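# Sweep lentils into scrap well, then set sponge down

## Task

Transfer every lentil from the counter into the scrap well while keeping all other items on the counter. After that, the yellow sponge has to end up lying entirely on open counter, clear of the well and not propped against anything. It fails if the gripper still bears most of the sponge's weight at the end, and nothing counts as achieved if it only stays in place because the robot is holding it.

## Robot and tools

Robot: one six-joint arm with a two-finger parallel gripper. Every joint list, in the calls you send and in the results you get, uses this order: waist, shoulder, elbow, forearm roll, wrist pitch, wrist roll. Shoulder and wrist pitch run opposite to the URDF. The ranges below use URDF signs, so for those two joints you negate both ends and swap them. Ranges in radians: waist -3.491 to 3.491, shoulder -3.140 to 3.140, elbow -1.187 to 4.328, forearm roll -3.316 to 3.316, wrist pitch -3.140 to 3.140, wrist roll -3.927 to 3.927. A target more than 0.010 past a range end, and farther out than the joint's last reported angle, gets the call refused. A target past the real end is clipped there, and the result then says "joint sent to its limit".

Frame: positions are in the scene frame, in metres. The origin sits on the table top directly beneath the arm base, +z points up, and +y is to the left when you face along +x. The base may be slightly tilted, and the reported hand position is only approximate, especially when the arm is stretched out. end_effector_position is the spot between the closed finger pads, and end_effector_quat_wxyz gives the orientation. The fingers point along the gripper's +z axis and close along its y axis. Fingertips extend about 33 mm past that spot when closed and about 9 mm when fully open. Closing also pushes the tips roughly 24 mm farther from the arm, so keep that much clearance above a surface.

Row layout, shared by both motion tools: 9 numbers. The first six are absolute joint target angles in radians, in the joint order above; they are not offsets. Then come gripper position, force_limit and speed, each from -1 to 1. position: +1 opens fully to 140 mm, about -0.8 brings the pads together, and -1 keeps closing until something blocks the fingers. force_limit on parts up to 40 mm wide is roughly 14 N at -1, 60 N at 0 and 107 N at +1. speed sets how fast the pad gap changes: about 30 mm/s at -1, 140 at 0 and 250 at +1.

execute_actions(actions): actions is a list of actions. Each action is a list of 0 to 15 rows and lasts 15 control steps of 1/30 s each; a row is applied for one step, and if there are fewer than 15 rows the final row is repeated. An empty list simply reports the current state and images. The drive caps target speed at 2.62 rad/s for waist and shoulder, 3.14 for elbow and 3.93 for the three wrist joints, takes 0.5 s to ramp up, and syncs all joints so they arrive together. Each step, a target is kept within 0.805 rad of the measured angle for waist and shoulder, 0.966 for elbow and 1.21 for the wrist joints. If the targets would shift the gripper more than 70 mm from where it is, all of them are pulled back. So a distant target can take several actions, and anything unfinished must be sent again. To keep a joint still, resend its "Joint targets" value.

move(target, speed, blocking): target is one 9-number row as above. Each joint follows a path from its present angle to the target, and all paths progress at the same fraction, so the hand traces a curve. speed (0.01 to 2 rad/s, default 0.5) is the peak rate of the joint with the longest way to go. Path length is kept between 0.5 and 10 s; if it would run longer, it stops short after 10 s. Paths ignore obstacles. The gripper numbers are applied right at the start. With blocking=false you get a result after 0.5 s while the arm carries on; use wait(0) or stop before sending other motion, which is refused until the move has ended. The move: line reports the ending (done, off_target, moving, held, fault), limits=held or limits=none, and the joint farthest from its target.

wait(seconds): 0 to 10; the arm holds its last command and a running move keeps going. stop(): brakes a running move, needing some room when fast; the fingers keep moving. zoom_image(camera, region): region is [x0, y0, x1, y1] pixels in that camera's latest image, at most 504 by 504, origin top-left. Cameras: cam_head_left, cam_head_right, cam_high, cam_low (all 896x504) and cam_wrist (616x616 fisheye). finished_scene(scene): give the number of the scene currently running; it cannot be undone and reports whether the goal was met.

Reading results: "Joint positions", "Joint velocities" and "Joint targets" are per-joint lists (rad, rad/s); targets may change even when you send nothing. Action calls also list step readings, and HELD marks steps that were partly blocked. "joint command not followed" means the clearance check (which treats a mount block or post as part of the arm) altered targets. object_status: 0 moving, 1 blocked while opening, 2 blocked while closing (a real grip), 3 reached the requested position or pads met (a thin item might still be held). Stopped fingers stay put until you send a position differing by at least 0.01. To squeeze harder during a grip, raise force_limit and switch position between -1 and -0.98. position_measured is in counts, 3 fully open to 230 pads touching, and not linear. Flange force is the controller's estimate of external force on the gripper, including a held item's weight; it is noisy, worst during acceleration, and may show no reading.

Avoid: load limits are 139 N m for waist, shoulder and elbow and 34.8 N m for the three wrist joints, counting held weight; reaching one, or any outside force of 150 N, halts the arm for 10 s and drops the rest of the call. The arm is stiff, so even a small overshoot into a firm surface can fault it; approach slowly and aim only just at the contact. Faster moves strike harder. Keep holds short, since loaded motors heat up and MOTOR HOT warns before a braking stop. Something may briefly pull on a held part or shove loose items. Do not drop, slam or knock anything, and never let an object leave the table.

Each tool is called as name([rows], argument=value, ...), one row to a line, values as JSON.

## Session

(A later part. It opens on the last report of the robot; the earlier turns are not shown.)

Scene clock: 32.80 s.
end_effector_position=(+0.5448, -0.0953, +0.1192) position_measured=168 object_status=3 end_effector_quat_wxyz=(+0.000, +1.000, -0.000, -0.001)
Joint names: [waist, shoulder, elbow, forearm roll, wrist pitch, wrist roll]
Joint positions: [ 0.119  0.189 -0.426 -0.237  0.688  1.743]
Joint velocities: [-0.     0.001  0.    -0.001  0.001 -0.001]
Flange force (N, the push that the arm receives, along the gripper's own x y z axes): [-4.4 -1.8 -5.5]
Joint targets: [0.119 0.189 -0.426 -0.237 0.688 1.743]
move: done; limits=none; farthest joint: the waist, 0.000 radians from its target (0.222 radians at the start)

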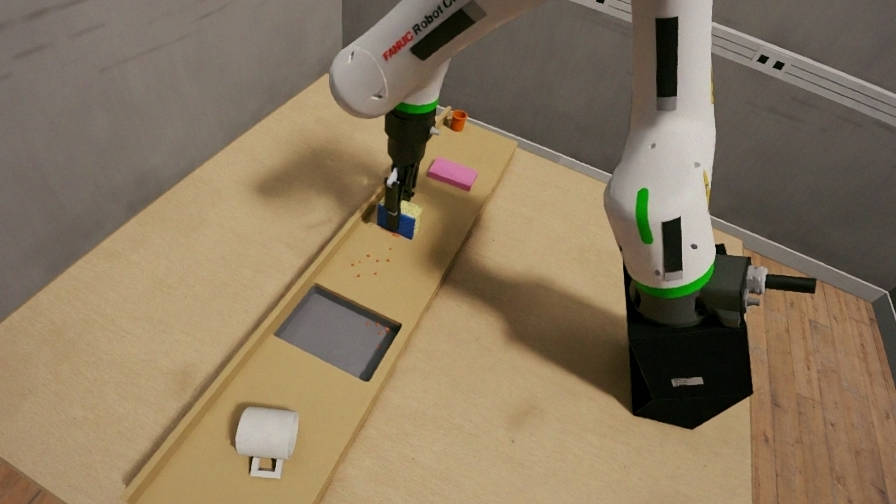

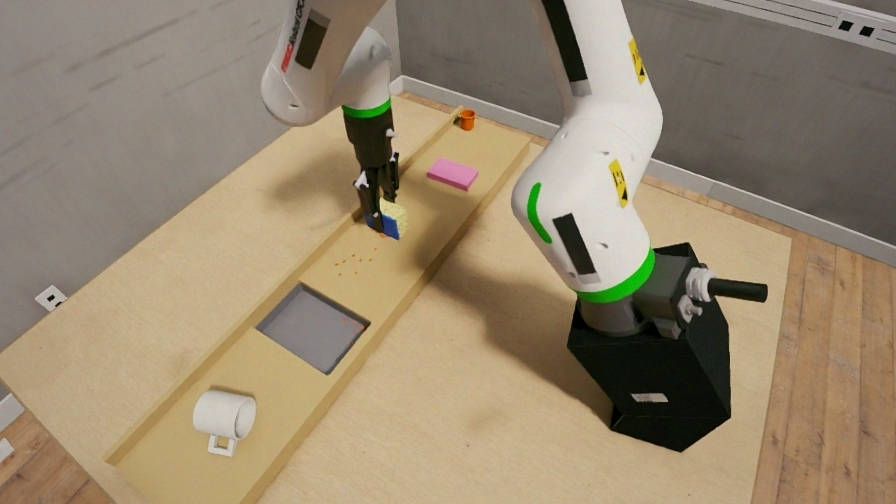

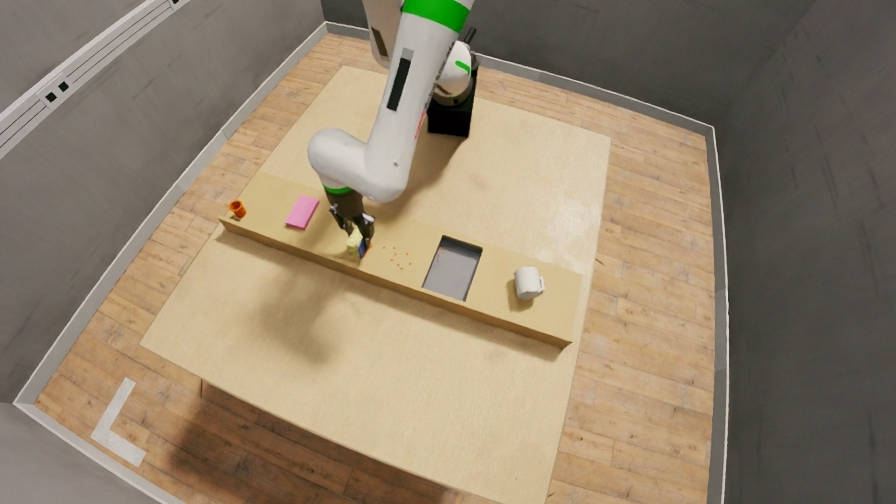

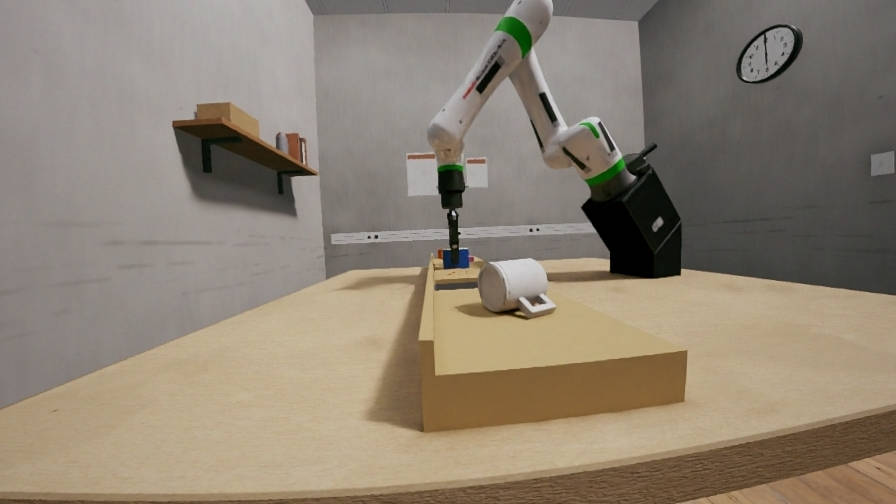

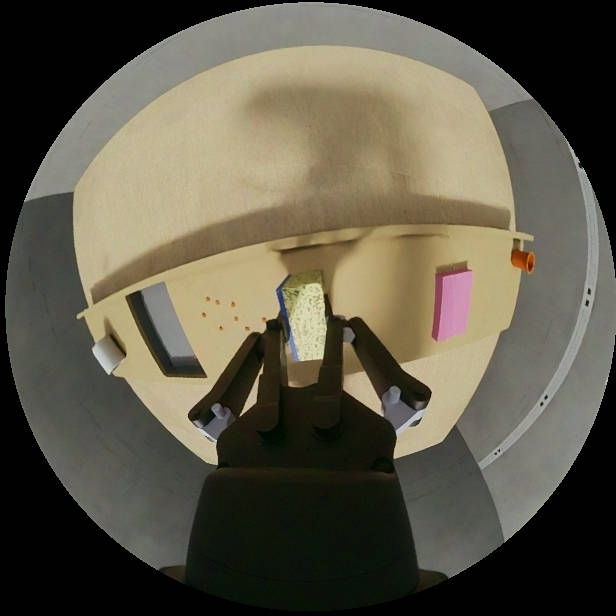

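move(target=[0.3486,0.265,-0.53,-0.012,0.631,1.39,-0.31,-1,-1], speed=0.25)

move(target=[0.5836,0.298,-0.6024,0.242,0.618,0.994,-0.31,-1,-1], speed=0.25)

move(target=[0.7796,0.278,-0.6177,0.437,0.647,0.677,-0.36,-1,-1], speed=0.2)

move(target=[0.7,0.43,-0.6177,0.31,0.77,0.85,-0.36,-1,-1], speed=0.4)

move(target=[0.11,0.24,-0.4257,-0.23,0.74,1.743,-0.36,-1,-1], speed=0.7)

zoom_image(camera="cam_head_left", region=[260,140,520,390])

Scene clock: 34.77 s.
end_effector_position=(+0.5460, -0.0250, +0.1193) position_measured=168 object_status=3 end_effector_quat_wxyz=(+0.000, +1.000, +0.001, -0.001)
Joint names: [waist, shoulder, elbow, forearm roll, wrist pitch, wrist roll]
Joint positions: [ 0.349  0.265 -0.53  -0.012  0.631  1.39 ]
Joint velocities: [ 0.    -0.    -0.     0.     0.001 -0.   ]
Flange force (N, the push that the arm receives, along the gripper's own x y z axes): [-6.8 -0.7 -6.1]
Joint targets: [0.349 0.265 -0.530 -0.012 0.631 1.390]
move: done; limits=none; farthest joint: the waist, 0.000 radians from its target (0.229 radians at the start)

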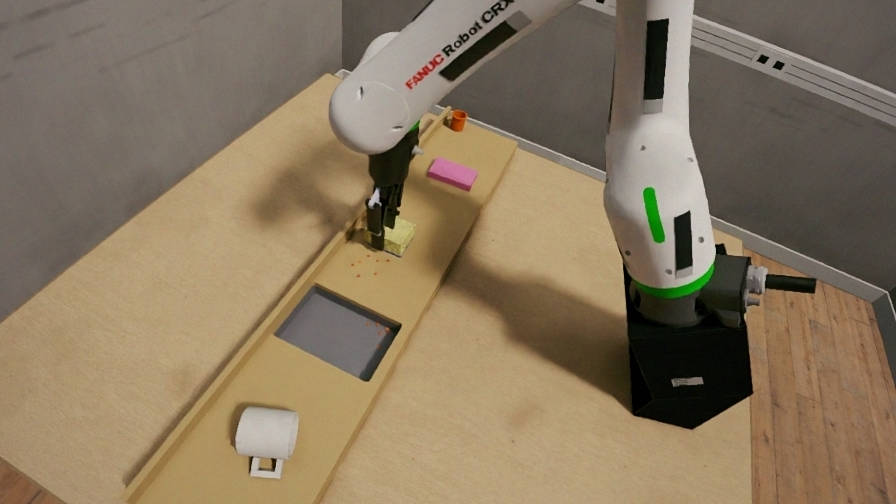

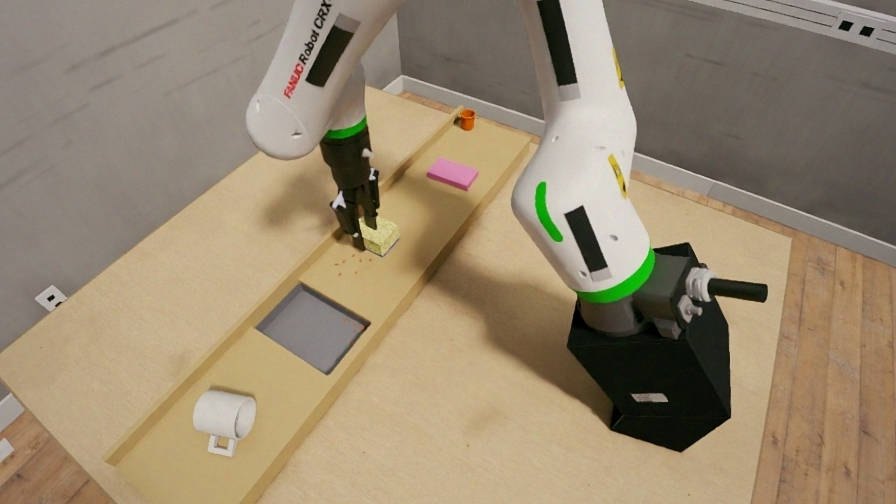

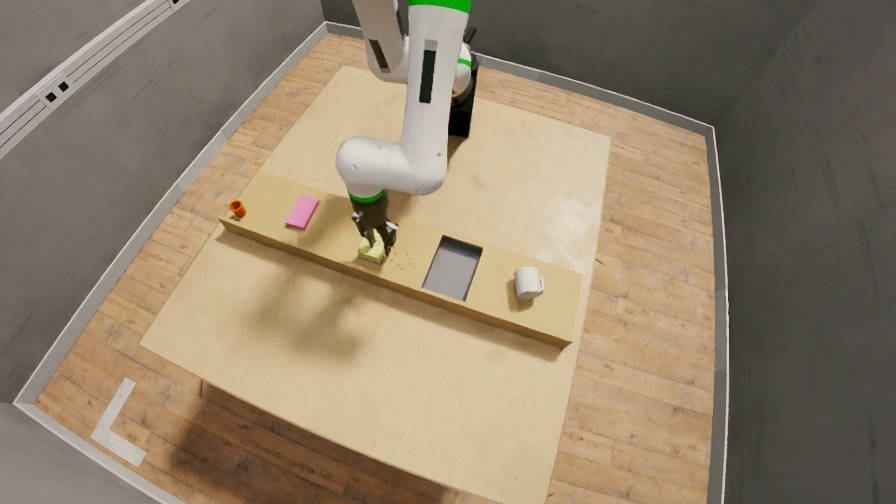

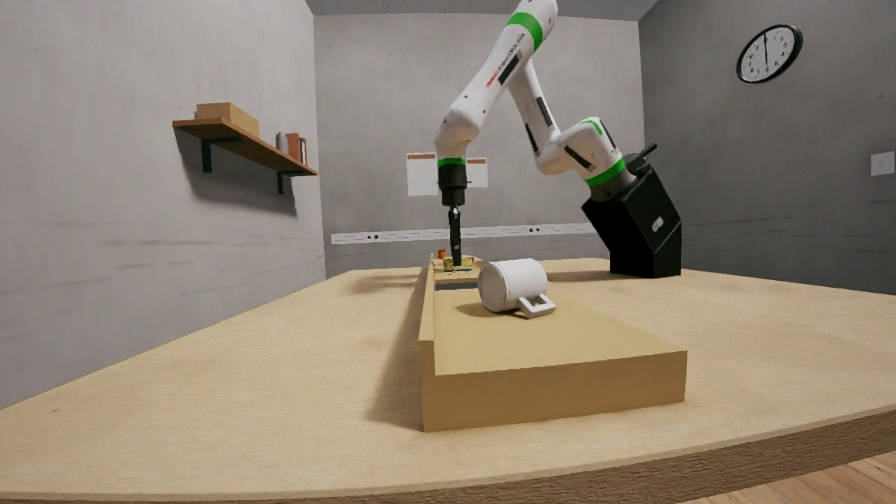

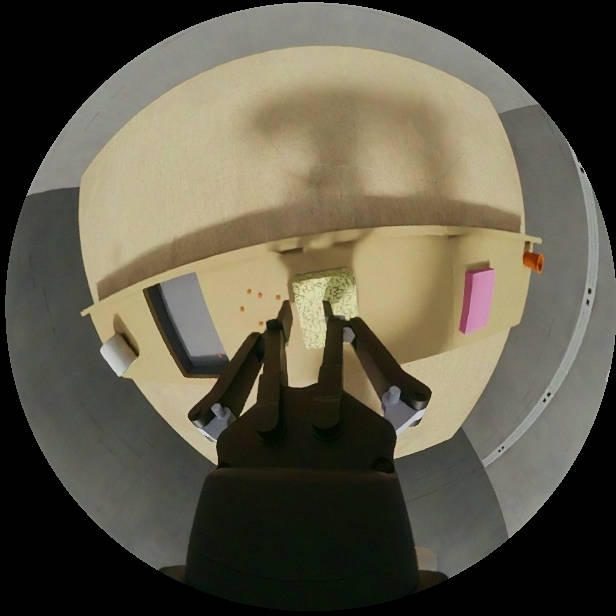

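Scene clock: 36.70 s.
end_effector_position=(+0.5482, +0.0537, +0.1192) position_measured=168 object_status=3 end_effector_quat_wxyz=(+0.000, +1.000, -0.001, -0.001)
Joint names: [waist, shoulder, elbow, forearm roll, wrist pitch, wrist roll]
Joint positions: [ 0.584  0.298 -0.602  0.242  0.618  0.994]
Joint velocities: [ 0.    -0.002  0.    -0.     0.002 -0.001]
Flange force (N, the push that the arm receives, along the gripper's own x y z axes): [-6.8 1.4 -4.9]
Joint targets: [0.584 0.298 -0.602 0.242 0.618 0.994]
move: done; limits=none; farthest joint: the waist, 0.000 radians from its target (0.235 radians at the start)

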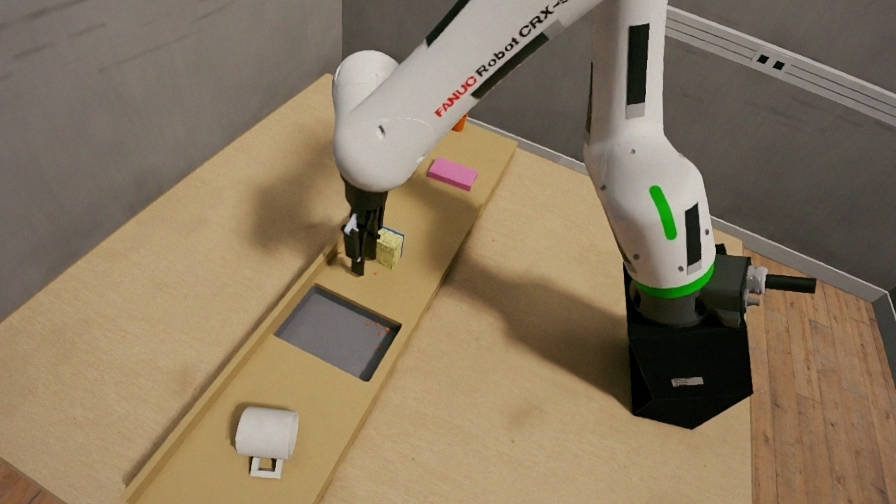

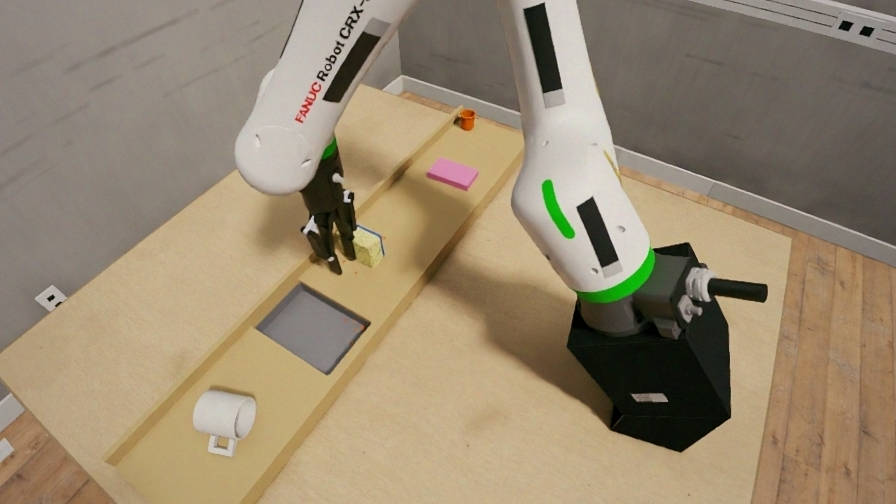

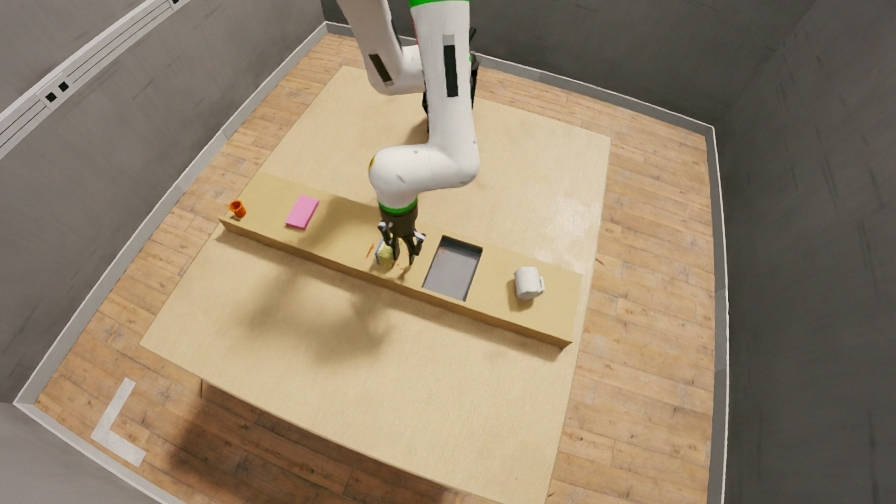

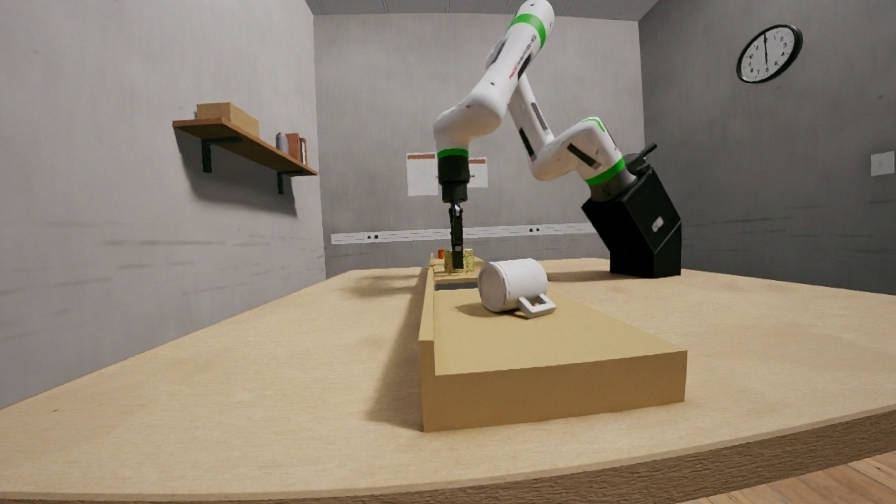

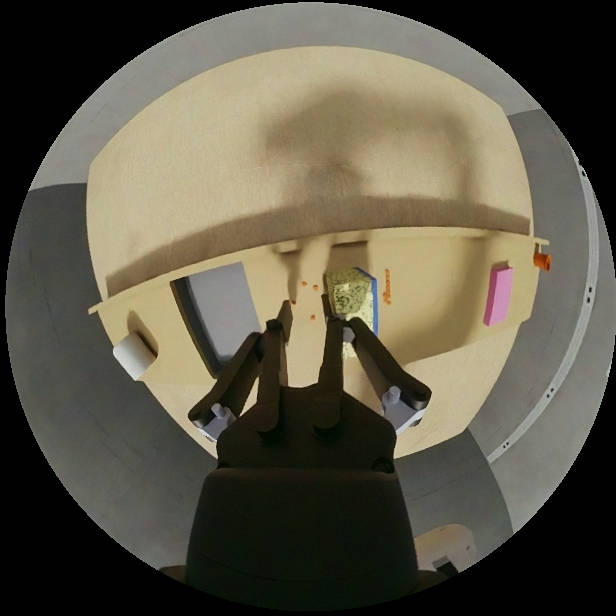

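Scene clock: 38.60 s.
end_effector_position=(+0.5488, +0.1312, +0.1192) position_measured=174 object_status=3 end_effector_quat_wxyz=(+0.001, +1.000, -0.000, -0.001)
Joint names: [waist, shoulder, elbow, forearm roll, wrist pitch, wrist roll]
Joint positions: [ 0.78   0.278 -0.618  0.437  0.647  0.677]
Joint velocities: [-0.    -0.001 -0.     0.001 -0.    -0.   ]
Flange force (N, the push that the arm receives, along the gripper's own x y z axes): [-7.4 2.3 -3.7]
Joint targets: [0.780 0.278 -0.618 0.437 0.647 0.677]
move: done; limits=none; farthest joint: the waist, 0.000 radians from its target (0.196 radians at the start)

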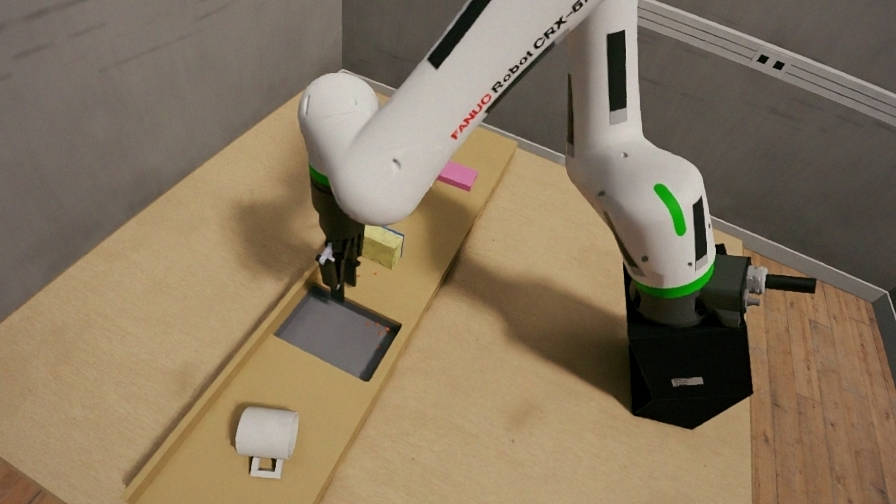

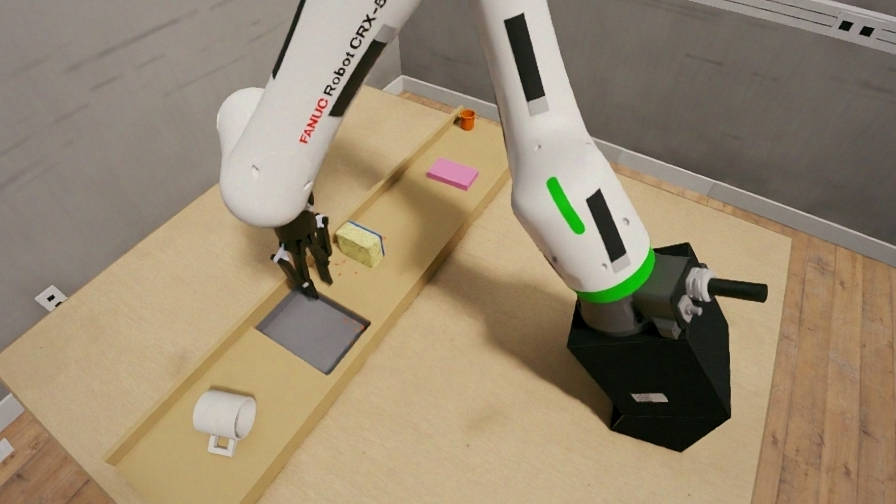

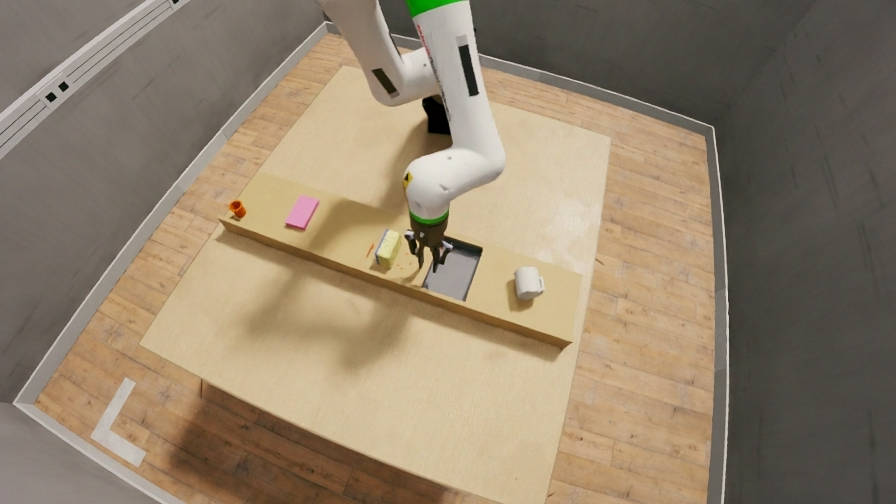

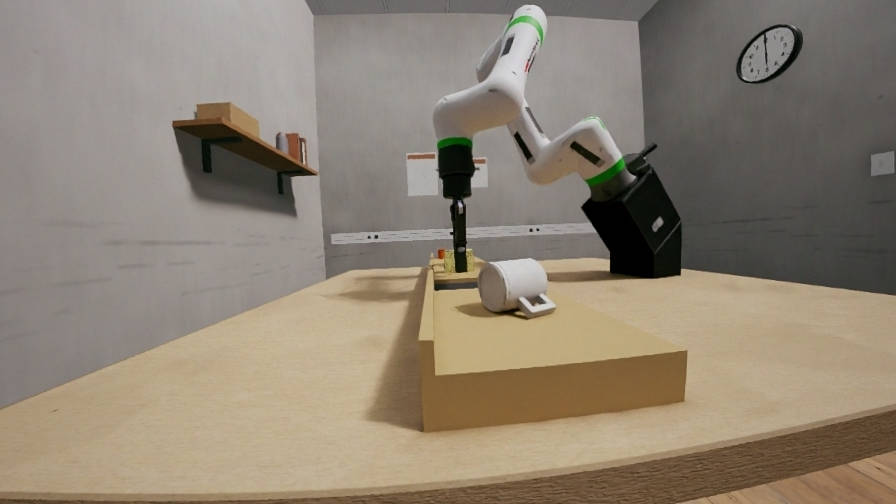

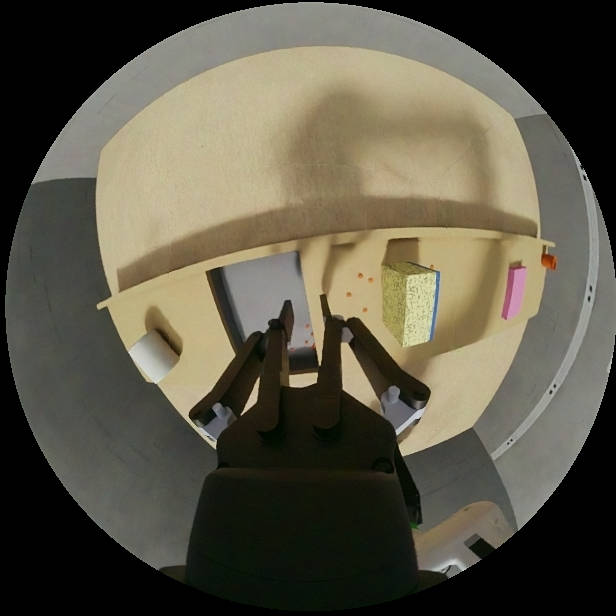

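Scene clock: 39.40 s.
end_effector_position=(+0.5383, +0.0764, +0.1708) position_measured=174 object_status=3 end_effector_quat_wxyz=(+0.004, +1.000, -0.011, -0.003)
Joint names: [waist, shoulder, elbow, forearm roll, wrist pitch, wrist roll]
Joint positions: [ 0.7    0.43  -0.618  0.31   0.77   0.85 ]
Joint velocities: [-0.     0.     0.    -0.    -0.     0.001]
Flange force (N, the push that the arm receives, along the gripper's own x y z axes): [-5.7 2.9 -1.1]
Joint targets: [0.700 0.430 -0.618 0.310 0.770 0.850]
move: done; limits=none; farthest joint: the waist, 0.000 radians from its target (0.080 radians at the start)

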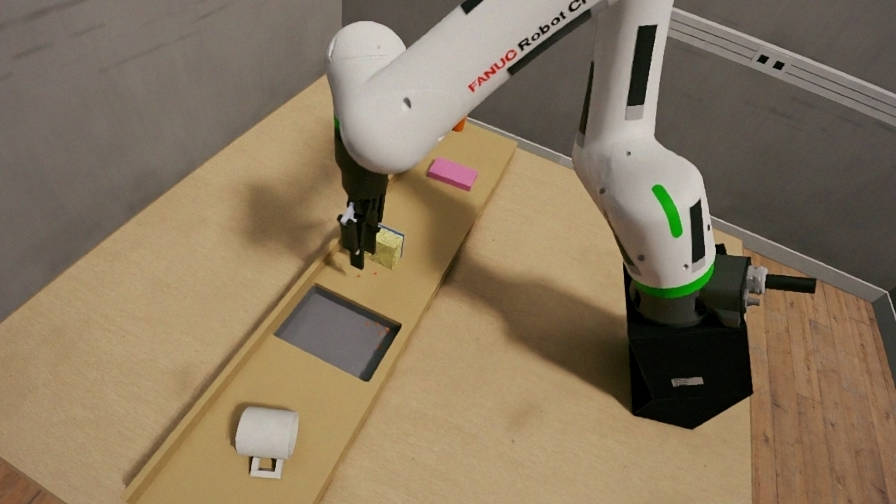

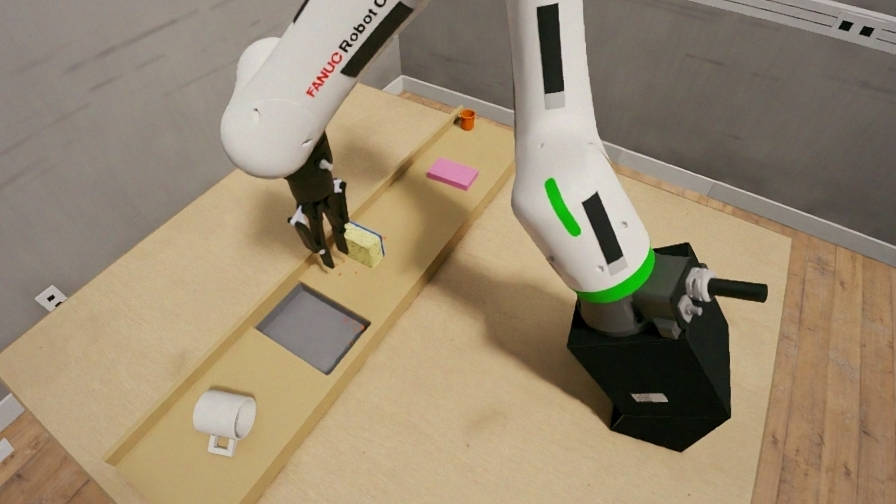

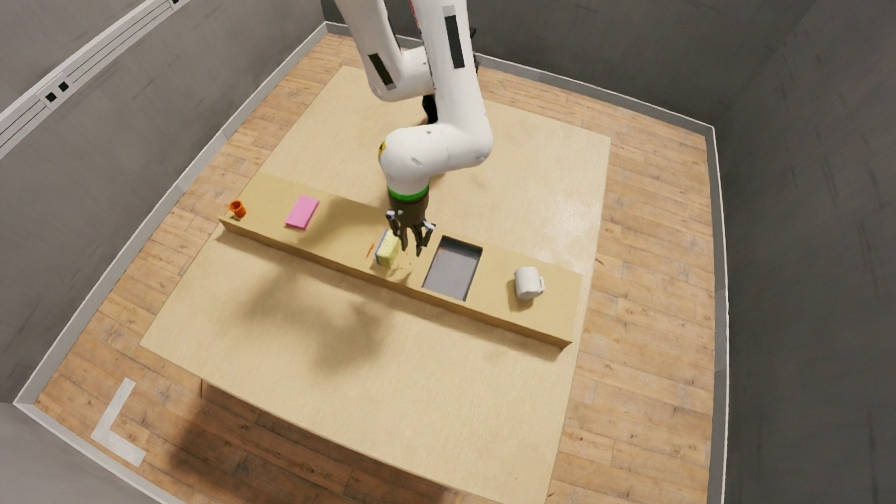

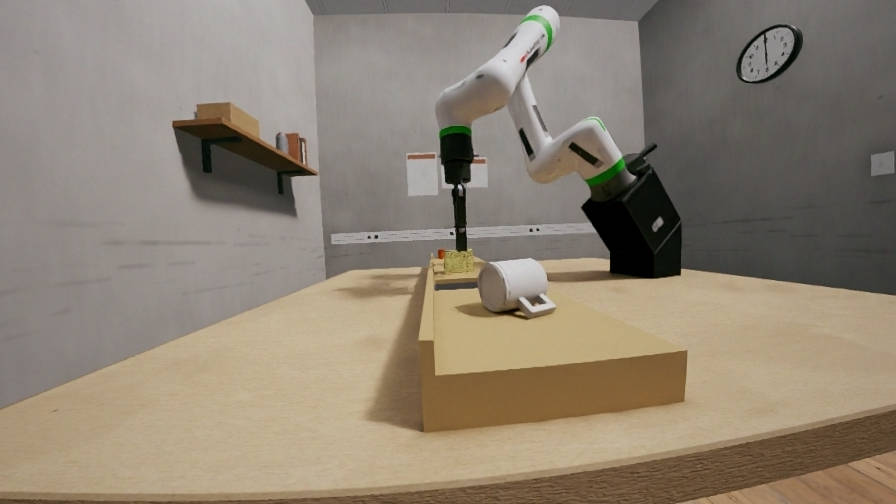

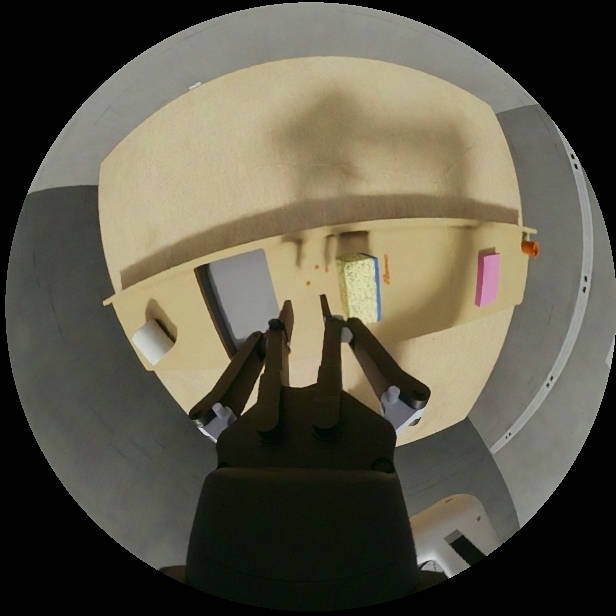

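Scene clock: 41.10 s.
end_effector_position=(+0.5434, -0.0954, +0.1427) position_measured=174 object_status=3 end_effector_quat_wxyz=(+0.001, +1.000, +0.003, -0.001)
Joint names: [waist, shoulder, elbow, forearm roll, wrist pitch, wrist roll]
Joint positions: [ 0.11   0.24  -0.426 -0.23   0.74   1.743]
Joint velocities: [-0. -0.  0.  0.  0. -0.]
Flange force (N, the push that the arm receives, along the gripper's own x y z axes): [-7.2 -1.9 -5.2]
Joint targets: [0.110 0.240 -0.426 -0.230 0.740 1.743]
move: done; limits=none; farthest joint: the waist, 0.000 radians from its target (0.590 radians at the start)

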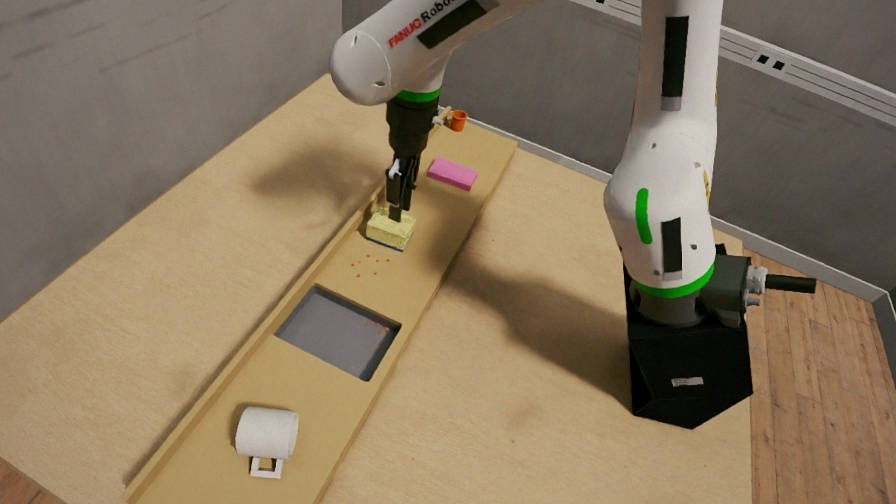

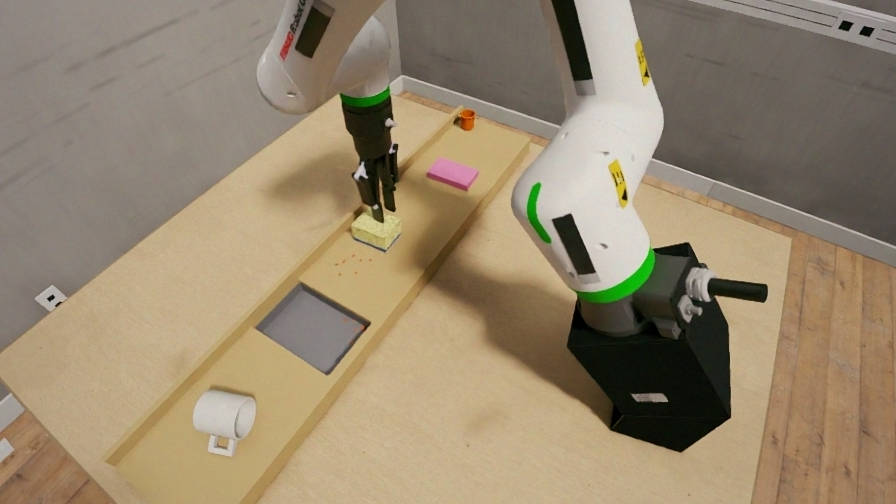

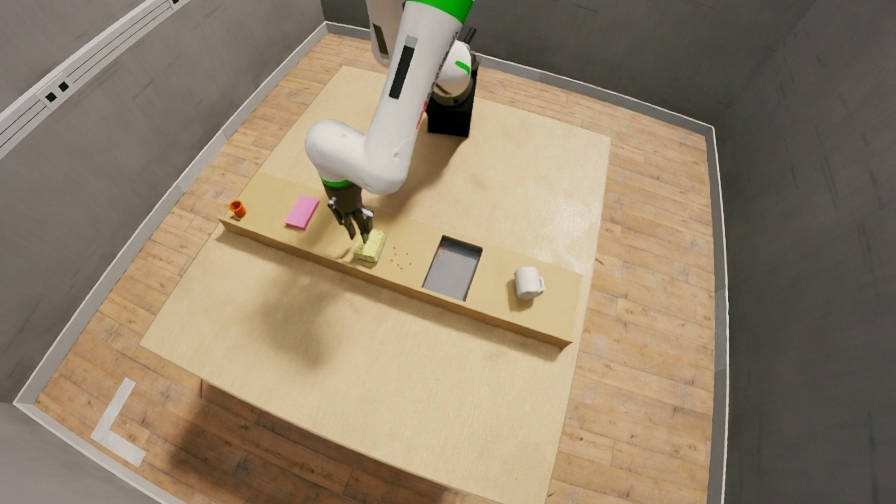

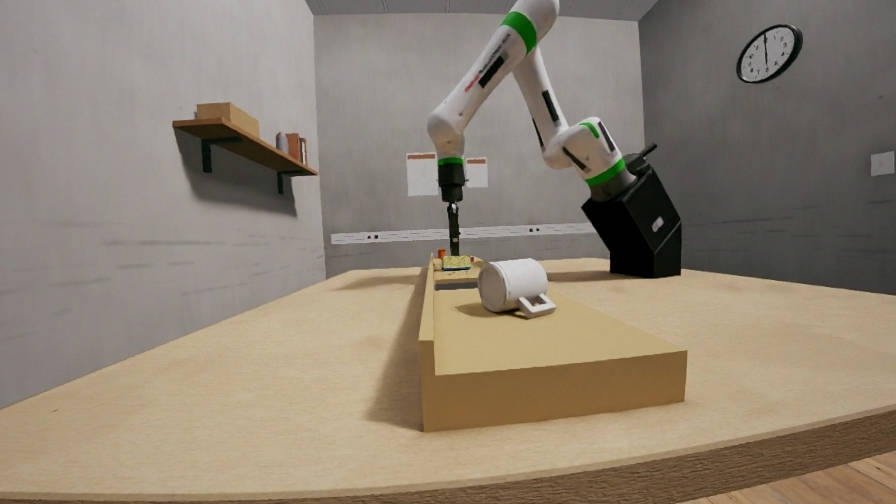

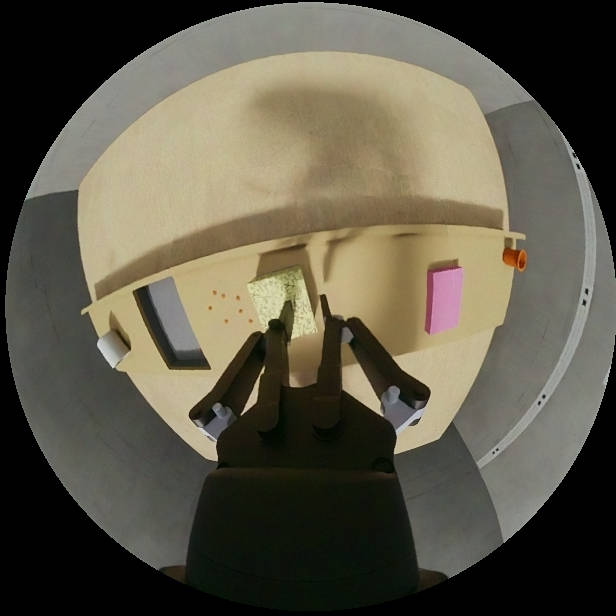

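Region (260, 140, 520, 390) of cam_head_left's 896x504 image, scaled by 1.938, with more detail than that image has; it fills the top 485 rows of this view, and the rest is white.

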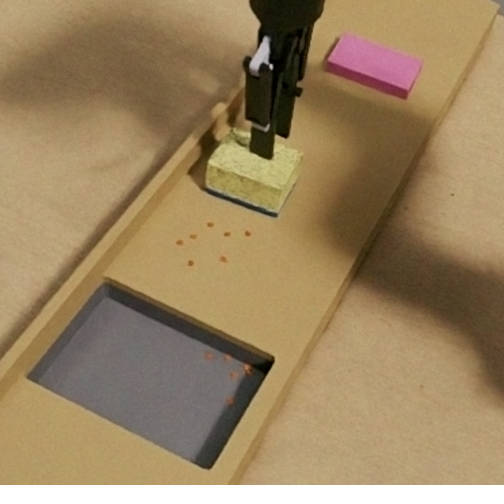

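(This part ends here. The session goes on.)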